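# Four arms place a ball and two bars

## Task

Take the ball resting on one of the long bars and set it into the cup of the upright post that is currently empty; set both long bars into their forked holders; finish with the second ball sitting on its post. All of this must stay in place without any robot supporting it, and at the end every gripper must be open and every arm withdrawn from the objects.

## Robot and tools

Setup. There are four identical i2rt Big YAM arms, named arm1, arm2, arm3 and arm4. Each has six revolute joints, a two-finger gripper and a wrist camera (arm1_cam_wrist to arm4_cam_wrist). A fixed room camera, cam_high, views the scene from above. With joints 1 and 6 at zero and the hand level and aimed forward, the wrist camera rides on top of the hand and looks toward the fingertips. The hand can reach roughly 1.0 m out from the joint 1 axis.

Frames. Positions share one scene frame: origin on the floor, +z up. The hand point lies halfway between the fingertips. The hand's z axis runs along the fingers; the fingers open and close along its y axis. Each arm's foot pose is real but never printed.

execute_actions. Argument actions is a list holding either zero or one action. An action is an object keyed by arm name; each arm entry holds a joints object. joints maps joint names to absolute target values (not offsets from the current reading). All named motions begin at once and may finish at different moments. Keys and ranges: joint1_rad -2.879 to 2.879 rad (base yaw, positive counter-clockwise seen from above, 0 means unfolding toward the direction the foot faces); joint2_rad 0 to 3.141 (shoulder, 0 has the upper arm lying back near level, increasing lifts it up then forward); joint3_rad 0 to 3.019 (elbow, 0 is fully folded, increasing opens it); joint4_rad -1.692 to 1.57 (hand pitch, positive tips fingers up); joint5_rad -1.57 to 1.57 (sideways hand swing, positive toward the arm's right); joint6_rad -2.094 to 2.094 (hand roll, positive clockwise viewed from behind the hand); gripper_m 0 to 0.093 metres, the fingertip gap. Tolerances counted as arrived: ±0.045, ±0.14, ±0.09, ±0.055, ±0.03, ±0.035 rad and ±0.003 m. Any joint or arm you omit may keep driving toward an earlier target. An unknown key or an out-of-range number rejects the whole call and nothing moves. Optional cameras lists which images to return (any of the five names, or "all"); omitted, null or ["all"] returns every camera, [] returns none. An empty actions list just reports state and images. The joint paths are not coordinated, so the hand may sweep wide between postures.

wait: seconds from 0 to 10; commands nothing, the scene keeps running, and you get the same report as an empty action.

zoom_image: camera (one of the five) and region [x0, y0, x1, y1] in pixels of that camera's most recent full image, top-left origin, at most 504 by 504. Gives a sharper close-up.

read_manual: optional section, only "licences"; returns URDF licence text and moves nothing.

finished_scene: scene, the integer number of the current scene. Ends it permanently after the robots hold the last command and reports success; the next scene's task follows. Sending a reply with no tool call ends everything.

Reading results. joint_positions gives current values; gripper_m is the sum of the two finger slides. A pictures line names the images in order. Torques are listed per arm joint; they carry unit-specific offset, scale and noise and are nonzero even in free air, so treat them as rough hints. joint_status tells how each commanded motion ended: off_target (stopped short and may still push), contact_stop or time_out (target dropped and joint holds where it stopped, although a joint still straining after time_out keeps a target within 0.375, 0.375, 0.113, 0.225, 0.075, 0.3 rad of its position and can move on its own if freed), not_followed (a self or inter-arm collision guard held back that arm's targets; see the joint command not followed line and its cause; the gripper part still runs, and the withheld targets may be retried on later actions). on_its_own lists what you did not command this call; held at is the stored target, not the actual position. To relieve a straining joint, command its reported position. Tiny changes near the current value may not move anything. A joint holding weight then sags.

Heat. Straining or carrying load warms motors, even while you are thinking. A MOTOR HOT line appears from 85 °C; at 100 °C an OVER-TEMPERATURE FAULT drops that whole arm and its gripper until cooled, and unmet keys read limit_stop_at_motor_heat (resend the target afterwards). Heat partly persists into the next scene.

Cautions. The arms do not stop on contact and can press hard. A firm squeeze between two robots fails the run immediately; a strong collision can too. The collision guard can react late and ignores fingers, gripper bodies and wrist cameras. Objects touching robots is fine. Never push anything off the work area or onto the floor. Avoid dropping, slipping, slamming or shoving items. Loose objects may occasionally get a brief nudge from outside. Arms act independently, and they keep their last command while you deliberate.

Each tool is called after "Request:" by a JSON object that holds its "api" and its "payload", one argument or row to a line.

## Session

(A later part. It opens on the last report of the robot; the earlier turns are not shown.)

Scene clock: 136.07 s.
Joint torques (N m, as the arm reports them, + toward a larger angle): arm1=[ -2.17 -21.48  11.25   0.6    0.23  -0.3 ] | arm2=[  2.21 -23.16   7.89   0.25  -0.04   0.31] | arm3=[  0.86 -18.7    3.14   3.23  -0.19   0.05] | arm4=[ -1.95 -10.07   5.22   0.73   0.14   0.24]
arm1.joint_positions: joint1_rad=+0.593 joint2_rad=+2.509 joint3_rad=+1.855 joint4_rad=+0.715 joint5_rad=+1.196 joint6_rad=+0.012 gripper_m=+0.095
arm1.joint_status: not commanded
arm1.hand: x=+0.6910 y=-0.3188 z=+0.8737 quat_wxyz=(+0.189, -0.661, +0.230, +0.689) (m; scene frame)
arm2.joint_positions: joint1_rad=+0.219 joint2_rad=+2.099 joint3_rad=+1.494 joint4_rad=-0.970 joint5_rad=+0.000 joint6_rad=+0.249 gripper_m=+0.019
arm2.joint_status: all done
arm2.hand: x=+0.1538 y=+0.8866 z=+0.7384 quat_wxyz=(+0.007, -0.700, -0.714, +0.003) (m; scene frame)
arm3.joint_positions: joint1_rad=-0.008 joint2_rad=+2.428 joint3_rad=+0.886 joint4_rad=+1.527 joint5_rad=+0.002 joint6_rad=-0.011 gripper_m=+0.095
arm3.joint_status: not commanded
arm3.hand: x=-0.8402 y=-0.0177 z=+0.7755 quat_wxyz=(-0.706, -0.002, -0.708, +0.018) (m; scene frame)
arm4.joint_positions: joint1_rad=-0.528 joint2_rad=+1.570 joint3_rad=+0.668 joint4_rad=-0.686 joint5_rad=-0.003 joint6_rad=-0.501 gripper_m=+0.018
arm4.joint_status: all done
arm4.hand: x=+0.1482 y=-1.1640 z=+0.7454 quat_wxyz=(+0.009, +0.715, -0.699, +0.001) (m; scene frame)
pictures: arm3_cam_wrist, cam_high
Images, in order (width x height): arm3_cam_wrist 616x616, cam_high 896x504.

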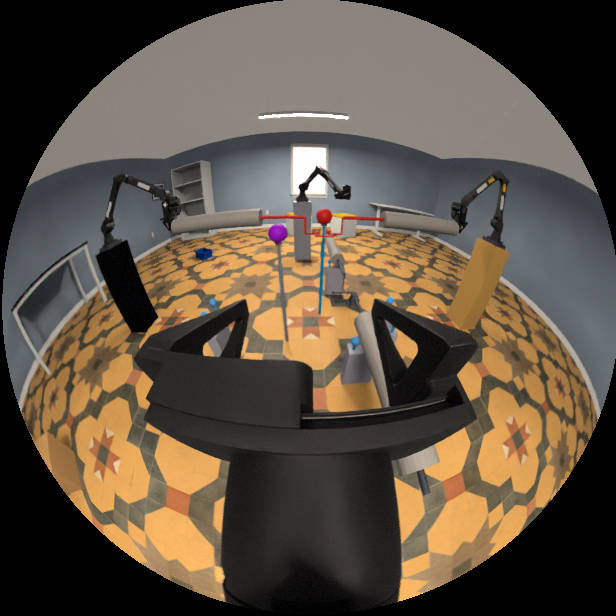

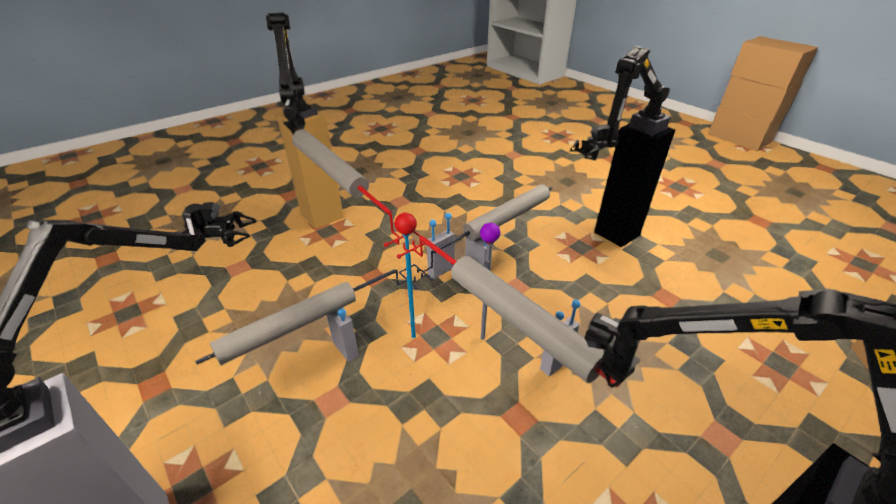

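Request:
{"api": "execute_actions", "payload": {
  "actions": [
    {"arm4":{"joints":{"joint1_rad":-0.284,"joint6_rad":-0.236,"joint2_rad":1.475,"joint3_rad":0.605,"joint4_rad":-0.686}},"arm2":{"joints":{"joint1_rad":0.077,"joint6_rad":0.124,"joint2_rad":2.02,"joint3_rad":1.43,"joint4_rad":-0.955}}}
  ],
  "cameras": []
}}

Request:
{"api": "execute_actions", "payload": {
  "actions": [
    {"arm4":{"joints":{"joint1_rad":-0.048,"joint6_rad":0,"joint2_rad":1.455,"joint3_rad":0.585,"joint4_rad":-0.683}},"arm2":{"joints":{"joint1_rad":-0.055,"joint6_rad":0,"joint2_rad":2.01,"joint3_rad":1.415,"joint4_rad":-0.948}}}
  ],
  "cameras": ["cam_high","arm1_cam_wrist"]
}}

Scene clock: 147.73 s.
Joint torques (N m, as the arm reports them, + toward a larger angle): arm1=[ -2.2  -21.45  11.24   0.6    0.24  -0.3 ] | arm2=[  1.99 -24.66   7.91  -0.3   -0.12   0.38] | arm3=[  0.82 -18.42   3.16   3.27  -0.19   0.06] | arm4=[-1.75 -9.24  5.81  0.29  0.24  0.29]
arm1.joint_positions: joint1_rad=+0.593 joint2_rad=+2.509 joint3_rad=+1.855 joint4_rad=+0.715 joint5_rad=+1.196 joint6_rad=+0.012 gripper_m=+0.095
arm1.joint_status: not commanded
arm1.hand: x=+0.6910 y=-0.3188 z=+0.8737 quat_wxyz=(+0.189, -0.661, +0.230, +0.689) (m; scene frame)
arm2.joint_positions: joint1_rad=+0.069 joint2_rad=+2.059 joint3_rad=+1.421 joint4_rad=-0.944 joint5_rad=+0.002 joint6_rad=+0.095 gripper_m=+0.019
arm2.joint_status: all done
arm2.hand: x=+0.0650 y=+0.8903 z=+0.7392 quat_wxyz=(+0.009, -0.699, -0.715, +0.001) (m; scene frame)
arm3.joint_positions: joint1_rad=-0.008 joint2_rad=+2.428 joint3_rad=+0.886 joint4_rad=+1.527 joint5_rad=+0.002 joint6_rad=-0.011 gripper_m=+0.095
arm3.joint_status: not commanded
arm3.hand: x=-0.8402 y=-0.0177 z=+0.7755 quat_wxyz=(-0.706, -0.002, -0.708, +0.018) (m; scene frame)
arm4.joint_positions: joint1_rad=-0.280 joint2_rad=+1.493 joint3_rad=+0.598 joint4_rad=-0.684 joint5_rad=-0.003 joint6_rad=-0.258 gripper_m=+0.018
arm4.joint_status: all done
arm4.hand: x=+0.0675 y=-1.1611 z=+0.7510 quat_wxyz=(+0.005, +0.717, -0.697, +0.001) (m; scene frame)
pictures: none
No camera images: the call's "cameras" was empty. Leave "cameras" out to get every camera's image.

Scene clock: 148.70 s.
Joint torques (N m, as the arm reports them, + toward a larger angle): arm1=[ -2.19 -21.47  11.25   0.6    0.23  -0.3 ] | arm2=[  2.01 -24.72   7.79  -0.01  -0.09   0.41] | arm3=[  0.85 -18.58   3.14   3.3   -0.2    0.07] | arm4=[-1.84 -9.88  5.59  0.57  0.26  0.3 ]
arm1.joint_positions: joint1_rad=+0.593 joint2_rad=+2.509 joint3_rad=+1.855 joint4_rad=+0.715 joint5_rad=+1.196 joint6_rad=+0.012 gripper_m=+0.095
arm1.joint_status: not commanded
arm1.hand: x=+0.6910 y=-0.3188 z=+0.8737 quat_wxyz=(+0.189, -0.661, +0.230, +0.689) (m; scene frame)
arm2.joint_positions: joint1_rad=-0.062 joint2_rad=+2.053 joint3_rad=+1.407 joint4_rad=-0.943 joint5_rad=+0.001 joint6_rad=-0.034 gripper_m=+0.019
arm2.joint_status: all done
arm2.hand: x=-0.0081 y=+0.8918 z=+0.7391 quat_wxyz=(+0.011, -0.700, -0.714, -0.002) (m; scene frame)
arm3.joint_positions: joint1_rad=-0.008 joint2_rad=+2.428 joint3_rad=+0.886 joint4_rad=+1.527 joint5_rad=+0.002 joint6_rad=-0.011 gripper_m=+0.095
arm3.joint_status: not commanded
arm3.hand: x=-0.8402 y=-0.0177 z=+0.7755 quat_wxyz=(-0.706, -0.002, -0.708, +0.018) (m; scene frame)
arm4.joint_positions: joint1_rad=-0.044 joint2_rad=+1.478 joint3_rad=+0.580 joint4_rad=-0.684 joint5_rad=-0.003 joint6_rad=-0.023 gripper_m=+0.018
arm4.joint_status: all done
arm4.hand: x=-0.0019 y=-1.1605 z=+0.7510 quat_wxyz=(+0.006, +0.717, -0.697, +0.003) (m; scene frame)
pictures: arm1_cam_wrist, cam_high
Images, in order (width x height): arm1_cam_wrist 616x616, cam_high 896x504.

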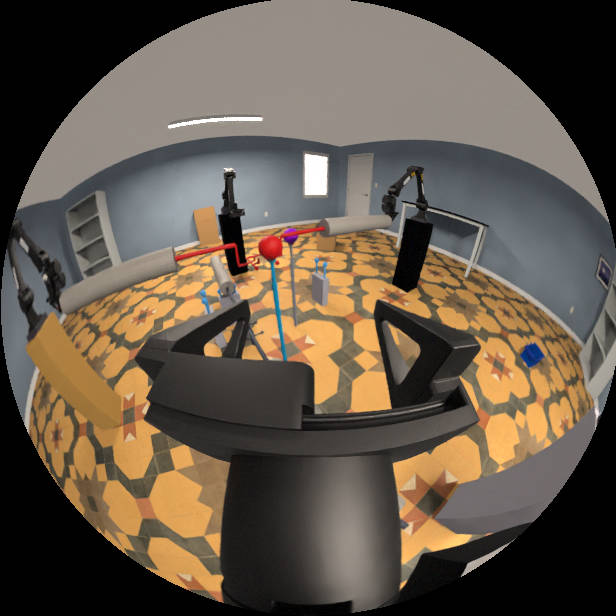

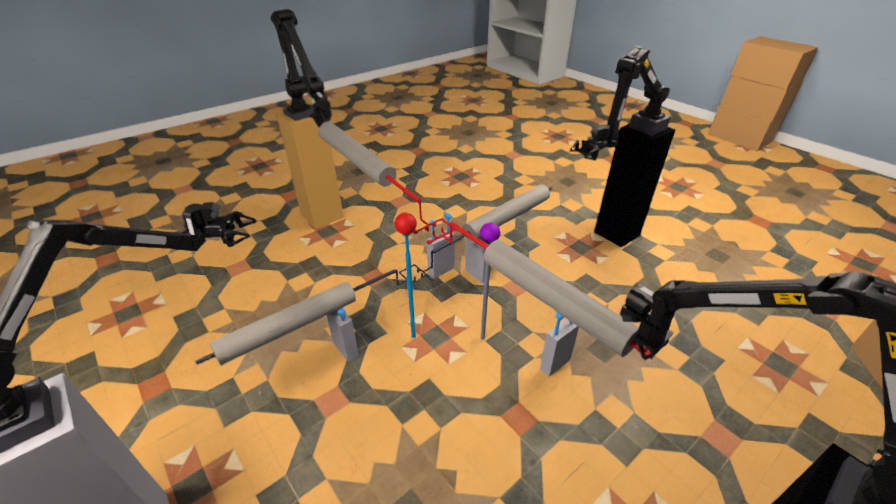

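Lift keeping y, with a slight extra −x, then retrace.

Request:
{"api": "execute_actions", "payload": {
  "actions": [
    {"arm4":{"joints":{"joint1_rad":0.03,"joint6_rad":0.08,"joint2_rad":1.26,"joint3_rad":0.71,"joint4_rad":-1.004}},"arm2":{"joints":{"joint2_rad":1.88,"joint3_rad":1.49,"joint4_rad":-1.14}}}
  ],
  "cameras": []
}}

Request:
{"api": "execute_actions", "payload": {
  "actions": [
    {"arm4":{"joints":{"joint1_rad":0.413,"joint6_rad":0.461,"joint2_rad":1.375,"joint3_rad":0.82,"joint4_rad":-0.996}},"arm2":{"joints":{"joint1_rad":-0.315,"joint6_rad":-0.268,"joint2_rad":1.91,"joint3_rad":1.54,"joint4_rad":-1.153}}}
  ],
  "cameras": []
}}

Request:
{"api": "execute_actions", "payload": {
  "actions": [
    {"arm4":{"joints":{"joint1_rad":0.726,"joint6_rad":0.774,"joint2_rad":1.587,"joint3_rad":1.06,"joint4_rad":-1.018}},"arm2":{"joints":{"joint1_rad":-0.542,"joint6_rad":-0.495,"joint2_rad":2.061,"joint3_rad":1.76,"joint4_rad":-1.236}}}
  ],
  "cameras": []
}}

Request:
{"api": "execute_actions", "payload": {
  "actions": [
    {"arm4":{"joints":{"joint1_rad":0.572,"joint6_rad":0.62,"joint2_rad":1.816,"joint3_rad":1.31,"joint4_rad":-1.039}},"arm2":{"joints":{"joint1_rad":-0.645,"joint6_rad":-0.6,"joint2_rad":1.857,"joint3_rad":1.36,"joint4_rad":-1.058}}}
  ],
  "cameras": []
}}

Request:
{"api": "execute_actions", "payload": {
  "actions": [
    {"arm4":{"joints":{"joint2_rad":2.052,"joint3_rad":1.21,"joint4_rad":-0.721}},"arm2":{"joints":{"joint2_rad":2.084,"joint3_rad":1.27,"joint4_rad":-0.751}}}
  ],
  "cameras": []
}}

Request:
{"api": "execute_actions", "payload": {
  "actions": [
    {"arm4":{"joints":{"joint2_rad":2.336,"joint3_rad":1.26,"joint4_rad":-0.481}},"arm2":{"joints":{"joint2_rad":2.359,"joint3_rad":1.32,"joint4_rad":-0.52}}}
  ],
  "cameras": []
}}

Request:
{"api": "execute_actions", "payload": {
  "actions": [
    {"arm4":{"joints":{"joint2_rad":2.52,"joint3_rad":1.355,"joint4_rad":-0.39}},"arm2":{"joints":{"joint2_rad":2.535,"joint3_rad":1.405,"joint4_rad":-0.43}}}
  ],
  "cameras": ["cam_high"]
}}

Scene clock: 161.87 s.
Joint torques (N m, as the arm reports them, + toward a larger angle): arm1=[ -2.17 -21.46  11.25   0.61   0.23  -0.3 ] | arm2=[  1.83 -20.29  10.65  -0.58  -0.09   0.34] | arm3=[  1.   -18.46   3.11   3.27  -0.21   0.06] | arm4=[-0.68 -7.6   9.91 -0.85  0.17  0.28]
arm1.joint_positions: joint1_rad=+0.593 joint2_rad=+2.509 joint3_rad=+1.855 joint4_rad=+0.715 joint5_rad=+1.196 joint6_rad=+0.012 gripper_m=+0.095
arm1.joint_status: not commanded
arm1.hand: x=+0.6910 y=-0.3188 z=+0.8737 quat_wxyz=(+0.189, -0.661, +0.230, +0.689) (m; scene frame)
arm2.joint_positions: joint1_rad=-0.062 joint2_rad=+1.888 joint3_rad=+1.458 joint4_rad=-1.122 joint5_rad=+0.001 joint6_rad=-0.025 gripper_m=+0.019
arm2.joint_status: all done
arm2.hand: x=-0.0069 y=+0.8938 z=+0.8445 quat_wxyz=(-0.002, -0.703, -0.712, +0.011) (m; scene frame)
arm3.joint_positions: joint1_rad=-0.008 joint2_rad=+2.428 joint3_rad=+0.886 joint4_rad=+1.527 joint5_rad=+0.002 joint6_rad=-0.011 gripper_m=+0.095
arm3.joint_status: not commanded
arm3.hand: x=-0.8402 y=-0.0177 z=+0.7755 quat_wxyz=(-0.706, -0.002, -0.708, +0.018) (m; scene frame)
arm4.joint_positions: joint1_rad=+0.030 joint2_rad=+1.268 joint3_rad=+0.671 joint4_rad=-0.972 joint5_rad=-0.001 joint6_rad=+0.061 gripper_m=+0.018
arm4.joint_status: all done
arm4.hand: x=-0.0228 y=-1.1608 z=+0.8335 quat_wxyz=(+0.001, +0.714, -0.700, -0.001) (m; scene frame)
pictures: none
No camera images: the call's "cameras" was empty. Leave "cameras" out to get every camera's image.

Scene clock: 163.07 s.
Joint torques (N m, as the arm reports them, + toward a larger angle): arm1=[ -2.17 -21.46  11.25   0.61   0.23  -0.3 ] | arm2=[  1.58 -20.74  11.01  -0.19  -0.16   0.32] | arm3=[  0.89 -18.53   3.08   3.24  -0.18   0.03] | arm4=[-0.83 -8.94  9.28  0.02  0.22  0.36]
arm1.joint_positions: joint1_rad=+0.593 joint2_rad=+2.509 joint3_rad=+1.855 joint4_rad=+0.715 joint5_rad=+1.196 joint6_rad=+0.012 gripper_m=+0.095
arm1.joint_status: not commanded
arm1.hand: x=+0.6910 y=-0.3188 z=+0.8737 quat_wxyz=(+0.189, -0.661, +0.230, +0.689) (m; scene frame)
arm2.joint_positions: joint1_rad=-0.317 joint2_rad=+1.917 joint3_rad=+1.504 joint4_rad=-1.142 joint5_rad=+0.002 joint6_rad=-0.290 gripper_m=+0.019
arm2.joint_status: all done
arm2.hand: x=-0.1505 y=+0.9027 z=+0.8463 quat_wxyz=(+0.002, -0.699, -0.715, +0.011) (m; scene frame)
arm3.joint_positions: joint1_rad=-0.008 joint2_rad=+2.428 joint3_rad=+0.886 joint4_rad=+1.527 joint5_rad=+0.002 joint6_rad=-0.011 gripper_m=+0.095
arm3.joint_status: not commanded
arm3.hand: x=-0.8402 y=-0.0177 z=+0.7755 quat_wxyz=(-0.706, -0.002, -0.708, +0.018) (m; scene frame)
arm4.joint_positions: joint1_rad=+0.410 joint2_rad=+1.385 joint3_rad=+0.789 joint4_rad=-0.987 joint5_rad=-0.002 joint6_rad=+0.434 gripper_m=+0.018
arm4.joint_status: all done
arm4.hand: x=-0.1472 y=-1.1525 z=+0.8369 quat_wxyz=(+0.004, +0.716, -0.698, +0.005) (m; scene frame)
pictures: none
No camera images: the call's "cameras" was empty. Leave "cameras" out to get every camera's image.

Scene clock: 164.43 s.
Joint torques (N m, as the arm reports them, + toward a larger angle): arm1=[ -2.14 -21.46  11.25   0.61   0.23  -0.3 ] | arm2=[  1.47 -25.34  11.37  -0.33  -0.23   0.3 ] | arm3=[  1.04 -18.43   3.11   3.25  -0.19   0.06] | arm4=[ -1.23 -13.74   9.01   0.11   0.42   0.36]
arm1.joint_positions: joint1_rad=+0.593 joint2_rad=+2.509 joint3_rad=+1.855 joint4_rad=+0.715 joint5_rad=+1.196 joint6_rad=+0.012 gripper_m=+0.095
arm1.joint_status: not commanded
arm1.hand: x=+0.6910 y=-0.3188 z=+0.8737 quat_wxyz=(+0.189, -0.661, +0.230, +0.689) (m; scene frame)
arm2.joint_positions: joint1_rad=-0.544 joint2_rad=+2.089 joint3_rad=+1.719 joint4_rad=-1.225 joint5_rad=+0.004 joint6_rad=-0.517 gripper_m=+0.019
arm2.joint_status: all done
arm2.hand: x=-0.2944 y=+0.9063 z=+0.8256 quat_wxyz=(+0.010, -0.700, -0.715, -0.007) (m; scene frame)
arm3.joint_positions: joint1_rad=-0.008 joint2_rad=+2.428 joint3_rad=+0.886 joint4_rad=+1.527 joint5_rad=+0.002 joint6_rad=-0.011 gripper_m=+0.095
arm3.joint_status: not commanded
arm3.hand: x=-0.8402 y=-0.0177 z=+0.7755 quat_wxyz=(-0.706, -0.002, -0.708, +0.018) (m; scene frame)
arm4.joint_positions: joint1_rad=+0.724 joint2_rad=+1.610 joint3_rad=+1.030 joint4_rad=-1.014 joint5_rad=-0.006 joint6_rad=+0.749 gripper_m=+0.018
arm4.joint_status: all done
arm4.hand: x=-0.2928 y=-1.1510 z=+0.8333 quat_wxyz=(+0.004, +0.716, -0.698, +0.011) (m; scene frame)
pictures: none
No camera images: the call's "cameras" was empty. Leave "cameras" out to get every camera's image.

Scene clock: 165.53 s.
Joint torques (N m, as the arm reports them, + toward a larger angle): arm1=[ -2.16 -21.46  11.25   0.61   0.23  -0.3 ] | arm2=[  1.23 -22.2    8.16   0.31  -0.1    0.3 ] | arm3=[  0.75 -18.61   3.15   3.29  -0.21   0.05] | arm4=[ -0.82 -16.64  10.55   0.12  -0.05   0.43]
arm1.joint_positions: joint1_rad=+0.593 joint2_rad=+2.509 joint3_rad=+1.855 joint4_rad=+0.715 joint5_rad=+1.196 joint6_rad=+0.012 gripper_m=+0.095
arm1.joint_status: not commanded
arm1.hand: x=+0.6910 y=-0.3188 z=+0.8737 quat_wxyz=(+0.189, -0.661, +0.230, +0.689) (m; scene frame)
arm2.joint_positions: joint1_rad=-0.645 joint2_rad=+1.891 joint3_rad=+1.355 joint4_rad=-1.061 joint5_rad=-0.001 joint6_rad=-0.621 gripper_m=+0.019
arm2.joint_status: all done
arm2.hand: x=-0.2957 y=+1.0137 z=+0.8114 quat_wxyz=(+0.006, -0.698, -0.716, -0.009) (m; scene frame)
arm3.joint_positions: joint1_rad=-0.008 joint2_rad=+2.428 joint3_rad=+0.886 joint4_rad=+1.527 joint5_rad=+0.002 joint6_rad=-0.011 gripper_m=+0.095
arm3.joint_status: not commanded
arm3.hand: x=-0.8402 y=-0.0177 z=+0.7755 quat_wxyz=(-0.706, -0.002, -0.708, +0.018) (m; scene frame)
arm4.joint_positions: joint1_rad=+0.569 joint2_rad=+1.834 joint3_rad=+1.260 joint4_rad=-1.031 joint5_rad=+0.004 joint6_rad=+0.593 gripper_m=+0.018
arm4.joint_status: all done
arm4.hand: x=-0.2885 y=-1.0437 z=+0.8073 quat_wxyz=(+0.002, +0.716, -0.697, +0.017) (m; scene frame)
pictures: none
No camera images: the call's "cameras" was empty. Leave "cameras" out to get every camera's image.

Scene clock: 166.67 s.
Joint torques (N m, as the arm reports them, + toward a larger angle): arm1=[ -2.18 -21.46  11.25   0.61   0.23  -0.3 ] | arm2=[  1.24 -23.76   6.13   0.05  -0.04   0.24] | arm3=[  0.61 -18.69   3.11   3.17  -0.19   0.05] | arm4=[ -0.94 -19.2    5.35   0.44   0.04   0.35]
arm1.joint_positions: joint1_rad=+0.593 joint2_rad=+2.509 joint3_rad=+1.855 joint4_rad=+0.715 joint5_rad=+1.196 joint6_rad=+0.012 gripper_m=+0.095
arm1.joint_status: not commanded
arm1.hand: x=+0.6910 y=-0.3188 z=+0.8737 quat_wxyz=(+0.189, -0.661, +0.230, +0.689) (m; scene frame)
arm2.joint_positions: joint1_rad=-0.642 joint2_rad=+2.123 joint3_rad=+1.267 joint4_rad=-0.748 joint5_rad=-0.003 joint6_rad=-0.616 gripper_m=+0.019
arm2.joint_status: all done
arm2.hand: x=-0.2922 y=+1.0184 z=+0.6670 quat_wxyz=(+0.006, -0.699, -0.715, -0.013) (m; scene frame)
arm3.joint_positions: joint1_rad=-0.008 joint2_rad=+2.428 joint3_rad=+0.886 joint4_rad=+1.527 joint5_rad=+0.002 joint6_rad=-0.011 gripper_m=+0.095
arm3.joint_status: not commanded
arm3.hand: x=-0.8402 y=-0.0177 z=+0.7755 quat_wxyz=(-0.706, -0.002, -0.708, +0.018) (m; scene frame)
arm4.joint_positions: joint1_rad=+0.567 joint2_rad=+2.087 joint3_rad=+1.212 joint4_rad=-0.724 joint5_rad=+0.002 joint6_rad=+0.596 gripper_m=+0.018
arm4.joint_status: all done
arm4.hand: x=-0.2923 y=-1.0376 z=+0.6692 quat_wxyz=(+0.002, +0.715, -0.699, +0.014) (m; scene frame)
pictures: none
No camera images: the call's "cameras" was empty. Leave "cameras" out to get every camera's image.

Scene clock: 167.77 s.
Joint torques (N m, as the arm reports them, + toward a larger angle): arm1=[ -2.16 -21.47  11.25   0.61   0.23  -0.3 ] | arm2=[  0.35 -23.39   5.29  -0.1   -0.03   0.15] | arm3=[  0.96 -18.65   3.09   3.23  -0.19   0.07] | arm4=[ -0.41 -19.58   4.74   0.33  -0.01   0.47]
arm1.joint_positions: joint1_rad=+0.593 joint2_rad=+2.509 joint3_rad=+1.855 joint4_rad=+0.715 joint5_rad=+1.196 joint6_rad=+0.012 gripper_m=+0.095
arm1.joint_status: not commanded
arm1.hand: x=+0.6910 y=-0.3188 z=+0.8737 quat_wxyz=(+0.189, -0.661, +0.230, +0.689) (m; scene frame)
arm2.joint_positions: joint1_rad=-0.634 joint2_rad=+2.384 joint3_rad=+1.307 joint4_rad=-0.513 joint5_rad=-0.002 joint6_rad=-0.610 gripper_m=+0.019
arm2.joint_status: all done
arm2.hand: x=-0.2901 y=+1.0168 z=+0.5430 quat_wxyz=(+0.005, -0.698, -0.716, -0.006) (m; scene frame)
arm3.joint_positions: joint1_rad=-0.008 joint2_rad=+2.428 joint3_rad=+0.886 joint4_rad=+1.527 joint5_rad=+0.002 joint6_rad=-0.011 gripper_m=+0.095
arm3.joint_status: not commanded
arm3.hand: x=-0.8402 y=-0.0177 z=+0.7755 quat_wxyz=(-0.706, -0.002, -0.708, +0.018) (m; scene frame)
arm4.joint_positions: joint1_rad=+0.561 joint2_rad=+2.365 joint3_rad=+1.247 joint4_rad=-0.477 joint5_rad=+0.003 joint6_rad=+0.587 gripper_m=+0.018
arm4.joint_status: all done
arm4.hand: x=-0.2869 y=-1.0392 z=+0.5404 quat_wxyz=(+0.001, +0.715, -0.699, +0.012) (m; scene frame)
pictures: none
No camera images: the call's "cameras" was empty. Leave "cameras" out to get every camera's image.

Scene clock: 168.73 s.
Joint torques (N m, as the arm reports them, + toward a larger angle): arm1=[ -2.17 -21.5   11.26   0.61   0.23  -0.3 ] | arm2=[  0.75 -23.27   4.85   0.05  -0.1    0.18] | arm3=[  0.72 -18.7    3.02   3.25  -0.2    0.06] | arm4=[ -1.57 -18.93   4.12   0.57   0.08   0.39]
arm1.joint_positions: joint1_rad=+0.593 joint2_rad=+2.509 joint3_rad=+1.855 joint4_rad=+0.715 joint5_rad=+1.196 joint6_rad=+0.012 gripper_m=+0.095
arm1.joint_status: not commanded
arm1.hand: x=+0.6910 y=-0.3188 z=+0.8737 quat_wxyz=(+0.189, -0.661, +0.230, +0.689) (m; scene frame)
arm2.joint_positions: joint1_rad=-0.639 joint2_rad=+2.550 joint3_rad=+1.389 joint4_rad=-0.427 joint5_rad=+0.000 joint6_rad=-0.610 gripper_m=+0.019
arm2.joint_status: all done
arm2.hand: x=-0.2942 y=+1.0165 z=+0.4729 quat_wxyz=(+0.006, -0.700, -0.714, -0.005) (m; scene frame)
arm3.joint_positions: joint1_rad=-0.008 joint2_rad=+2.428 joint3_rad=+0.886 joint4_rad=+1.527 joint5_rad=+0.002 joint6_rad=-0.011 gripper_m=+0.095
arm3.joint_status: not commanded
arm3.hand: x=-0.8402 y=-0.0177 z=+0.7755 quat_wxyz=(-0.706, -0.002, -0.708, +0.018) (m; scene frame)
arm4.joint_positions: joint1_rad=+0.566 joint2_rad=+2.545 joint3_rad=+1.341 joint4_rad=-0.390 joint5_rad=+0.001 joint6_rad=+0.594 gripper_m=+0.018
arm4.joint_status: all done
arm4.hand: x=-0.2914 y=-1.0385 z=+0.4666 quat_wxyz=(+0.002, +0.715, -0.699, +0.012) (m; scene frame)
pictures: cam_high
Images, in order (width x height): cam_high 896x504.

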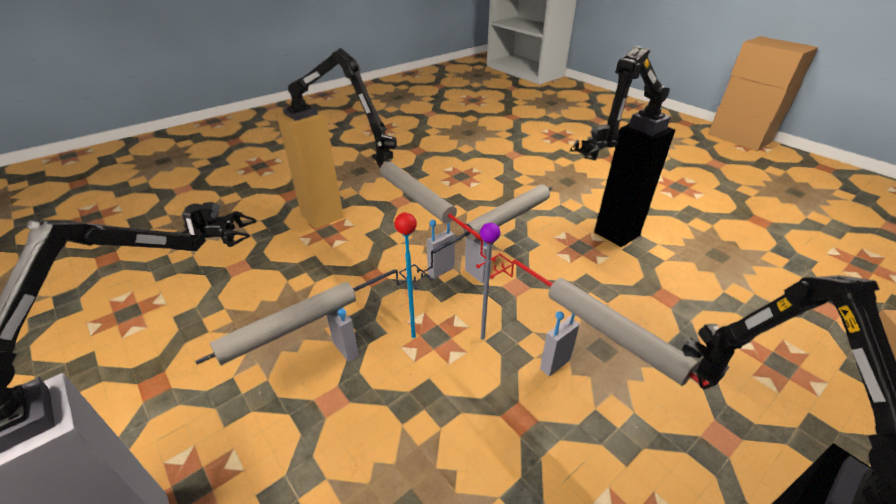

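Request:
{"api": "execute_actions", "payload": {
  "actions": [
    {"arm4":{"joints":{"joint2_rad":2.6,"joint3_rad":1.41,"joint4_rad":-0.36}},"arm2":{"joints":{"joint2_rad":2.61,"joint3_rad":1.455,"joint4_rad":-0.4}}}
  ],
  "cameras": []
}}

Request:
{"api": "execute_actions", "payload": {
  "actions": [
    {"arm4":{"joints":{"gripper_m":0.07}},"arm2":{"joints":{"gripper_m":0.07}}}
  ],
  "cameras": []
}}

Request:
{"api": "execute_actions", "payload": {
  "actions": [
    {"arm4":{"joints":{"joint2_rad":2.0,"joint3_rad":1.0,"joint4_rad":-0.7}},"arm2":{"joints":{"joint2_rad":2.0,"joint3_rad":1.05,"joint4_rad":-0.75}}}
  ],
  "cameras": ["cam_high","arm3_cam_wrist"]
}}

Scene clock: 177.17 s.
Joint torques (N m, as the arm reports them, + toward a larger angle): arm1=[ -2.17 -21.45  11.25   0.61   0.23  -0.3 ] | arm2=[  0.67 -22.47   5.31   0.35  -0.2    0.19] | arm3=[  0.45 -18.73   3.09   3.22  -0.19   0.06] | arm4=[ -1.69 -18.84   4.64   0.82   0.14   0.28]
arm1.joint_positions: joint1_rad=+0.593 joint2_rad=+2.509 joint3_rad=+1.855 joint4_rad=+0.715 joint5_rad=+1.196 joint6_rad=+0.012 gripper_m=+0.095
arm1.joint_status: not commanded
arm1.hand: x=+0.6910 y=-0.3188 z=+0.8737 quat_wxyz=(+0.189, -0.661, +0.230, +0.689) (m; scene frame)
arm2.joint_positions: joint1_rad=-0.639 joint2_rad=+2.615 joint3_rad=+1.430 joint4_rad=-0.404 joint5_rad=+0.003 joint6_rad=-0.610 gripper_m=+0.019
arm2.joint_status: all done
arm2.hand: x=-0.2952 y=+1.0164 z=+0.4460 quat_wxyz=(+0.007, -0.700, -0.714, -0.005) (m; scene frame)
arm3.joint_positions: joint1_rad=-0.008 joint2_rad=+2.428 joint3_rad=+0.886 joint4_rad=+1.527 joint5_rad=+0.002 joint6_rad=-0.011 gripper_m=+0.095
arm3.joint_status: not commanded
arm3.hand: x=-0.8402 y=-0.0177 z=+0.7755 quat_wxyz=(-0.706, -0.002, -0.708, +0.018) (m; scene frame)
arm4.joint_positions: joint1_rad=+0.571 joint2_rad=+2.616 joint3_rad=+1.387 joint4_rad=-0.366 joint5_rad=+0.000 joint6_rad=+0.597 gripper_m=+0.018
arm4.joint_status: all done
arm4.hand: x=-0.2943 y=-1.0386 z=+0.4382 quat_wxyz=(+0.003, +0.715, -0.699, +0.012) (m; scene frame)
pictures: none
No camera images: the call's "cameras" was empty. Leave "cameras" out to get every camera's image.

Scene clock: 177.83 s.
Joint torques (N m, as the arm reports them, + toward a larger angle): arm1=[ -2.17 -21.47  11.24   0.61   0.23  -0.3 ] | arm2=[  0.88 -22.63   5.16   0.4   -0.17   0.18] | arm3=[  0.82 -18.56   3.04   3.26  -0.19   0.05] | arm4=[ -1.18 -18.79   4.61   0.8    0.15   0.19]
arm1.joint_positions: joint1_rad=+0.593 joint2_rad=+2.509 joint3_rad=+1.855 joint4_rad=+0.715 joint5_rad=+1.196 joint6_rad=+0.012 gripper_m=+0.095
arm1.joint_status: not commanded
arm1.hand: x=+0.6910 y=-0.3188 z=+0.8737 quat_wxyz=(+0.189, -0.661, +0.230, +0.689) (m; scene frame)
arm2.joint_positions: joint1_rad=-0.639 joint2_rad=+2.615 joint3_rad=+1.433 joint4_rad=-0.404 joint5_rad=+0.002 joint6_rad=-0.610 gripper_m=+0.070
arm2.joint_status: all done
arm2.hand: x=-0.2959 y=+1.0152 z=+0.4464 quat_wxyz=(+0.007, -0.700, -0.714, -0.004) (m; scene frame)
arm3.joint_positions: joint1_rad=-0.008 joint2_rad=+2.428 joint3_rad=+0.886 joint4_rad=+1.527 joint5_rad=+0.002 joint6_rad=-0.011 gripper_m=+0.095
arm3.joint_status: not commanded
arm3.hand: x=-0.8402 y=-0.0177 z=+0.7755 quat_wxyz=(-0.706, -0.002, -0.708, +0.018) (m; scene frame)
arm4.joint_positions: joint1_rad=+0.571 joint2_rad=+2.607 joint3_rad=+1.387 joint4_rad=-0.366 joint5_rad=-0.001 joint6_rad=+0.612 gripper_m=+0.070
arm4.joint_status: all done
arm4.hand: x=-0.2967 y=-1.0354 z=+0.4423 quat_wxyz=(+0.002, +0.710, -0.704, +0.007) (m; scene frame)
pictures: none
No camera images: the call's "cameras" was empty. Leave "cameras" out to get every camera's image.

Scene clock: 179.20 s.
Joint torques (N m, as the arm reports them, + toward a larger angle): arm1=[ -2.18 -21.45  11.25   0.61   0.23  -0.3 ] | arm2=[  0.7  -15.57   4.88  -0.43  -0.17   0.18] | arm3=[  1.06 -18.56   3.23   3.3   -0.19   0.06] | arm4=[ -0.77 -12.97   3.95  -0.41   0.16   0.15]
arm1.joint_positions: joint1_rad=+0.593 joint2_rad=+2.509 joint3_rad=+1.855 joint4_rad=+0.715 joint5_rad=+1.196 joint6_rad=+0.012 gripper_m=+0.095
arm1.joint_status: not commanded
arm1.hand: x=+0.6910 y=-0.3188 z=+0.8737 quat_wxyz=(+0.189, -0.661, +0.230, +0.689) (m; scene frame)
arm2.joint_positions: joint1_rad=-0.639 joint2_rad=+1.983 joint3_rad=+1.055 joint4_rad=-0.741 joint5_rad=+0.002 joint6_rad=-0.610 gripper_m=+0.070
arm2.joint_status: all done
arm2.hand: x=-0.2469 y=+1.0840 z=+0.6833 quat_wxyz=(+0.014, -0.699, -0.713, -0.044) (m; scene frame)
arm3.joint_positions: joint1_rad=-0.008 joint2_rad=+2.428 joint3_rad=+0.886 joint4_rad=+1.527 joint5_rad=+0.002 joint6_rad=-0.011 gripper_m=+0.095
arm3.joint_status: not commanded
arm3.hand: x=-0.8402 y=-0.0177 z=+0.7755 quat_wxyz=(-0.706, -0.002, -0.708, +0.018) (m; scene frame)
arm4.joint_positions: joint1_rad=+0.571 joint2_rad=+1.985 joint3_rad=+1.009 joint4_rad=-0.690 joint5_rad=-0.001 joint6_rad=+0.612 gripper_m=+0.070
arm4.joint_status: all done
arm4.hand: x=-0.2482 y=-1.1026 z=+0.6705 quat_wxyz=(+0.009, +0.709, -0.703, +0.047) (m; scene frame)
pictures: arm3_cam_wrist, cam_high
Images, in order (width x height): arm3_cam_wrist 616x616, cam_high 896x504.

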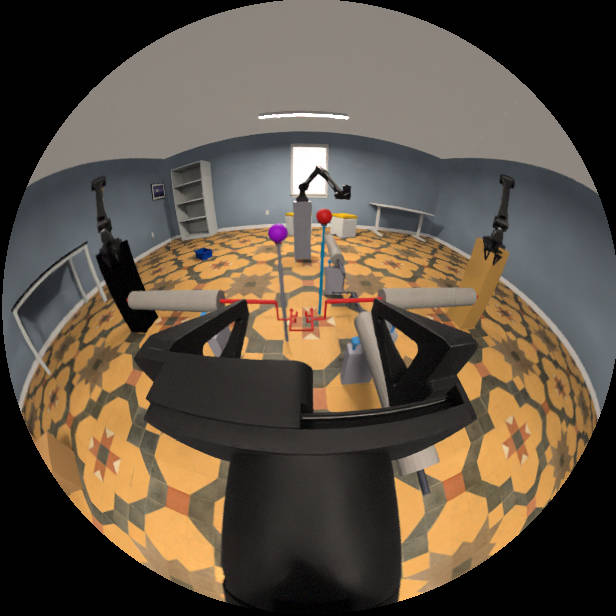

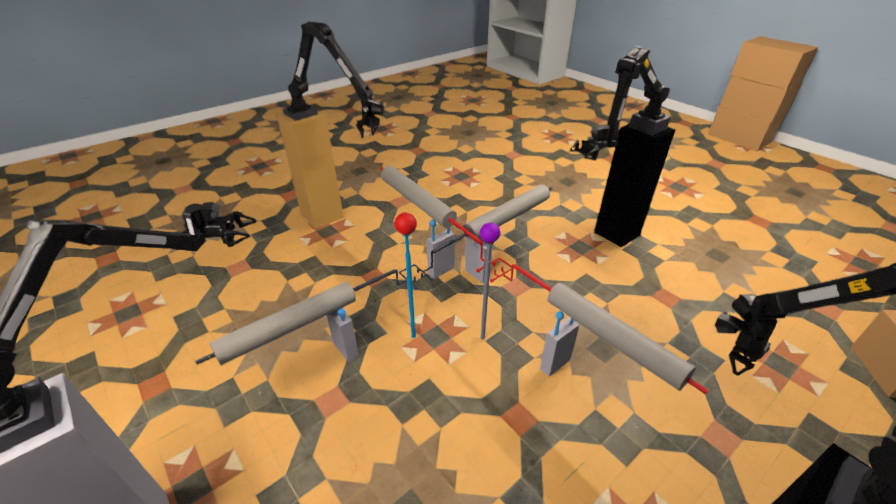

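Request:
{"api": "finished_scene", "payload": {
  "scene": 1
}}

The scene is finished: the task was done.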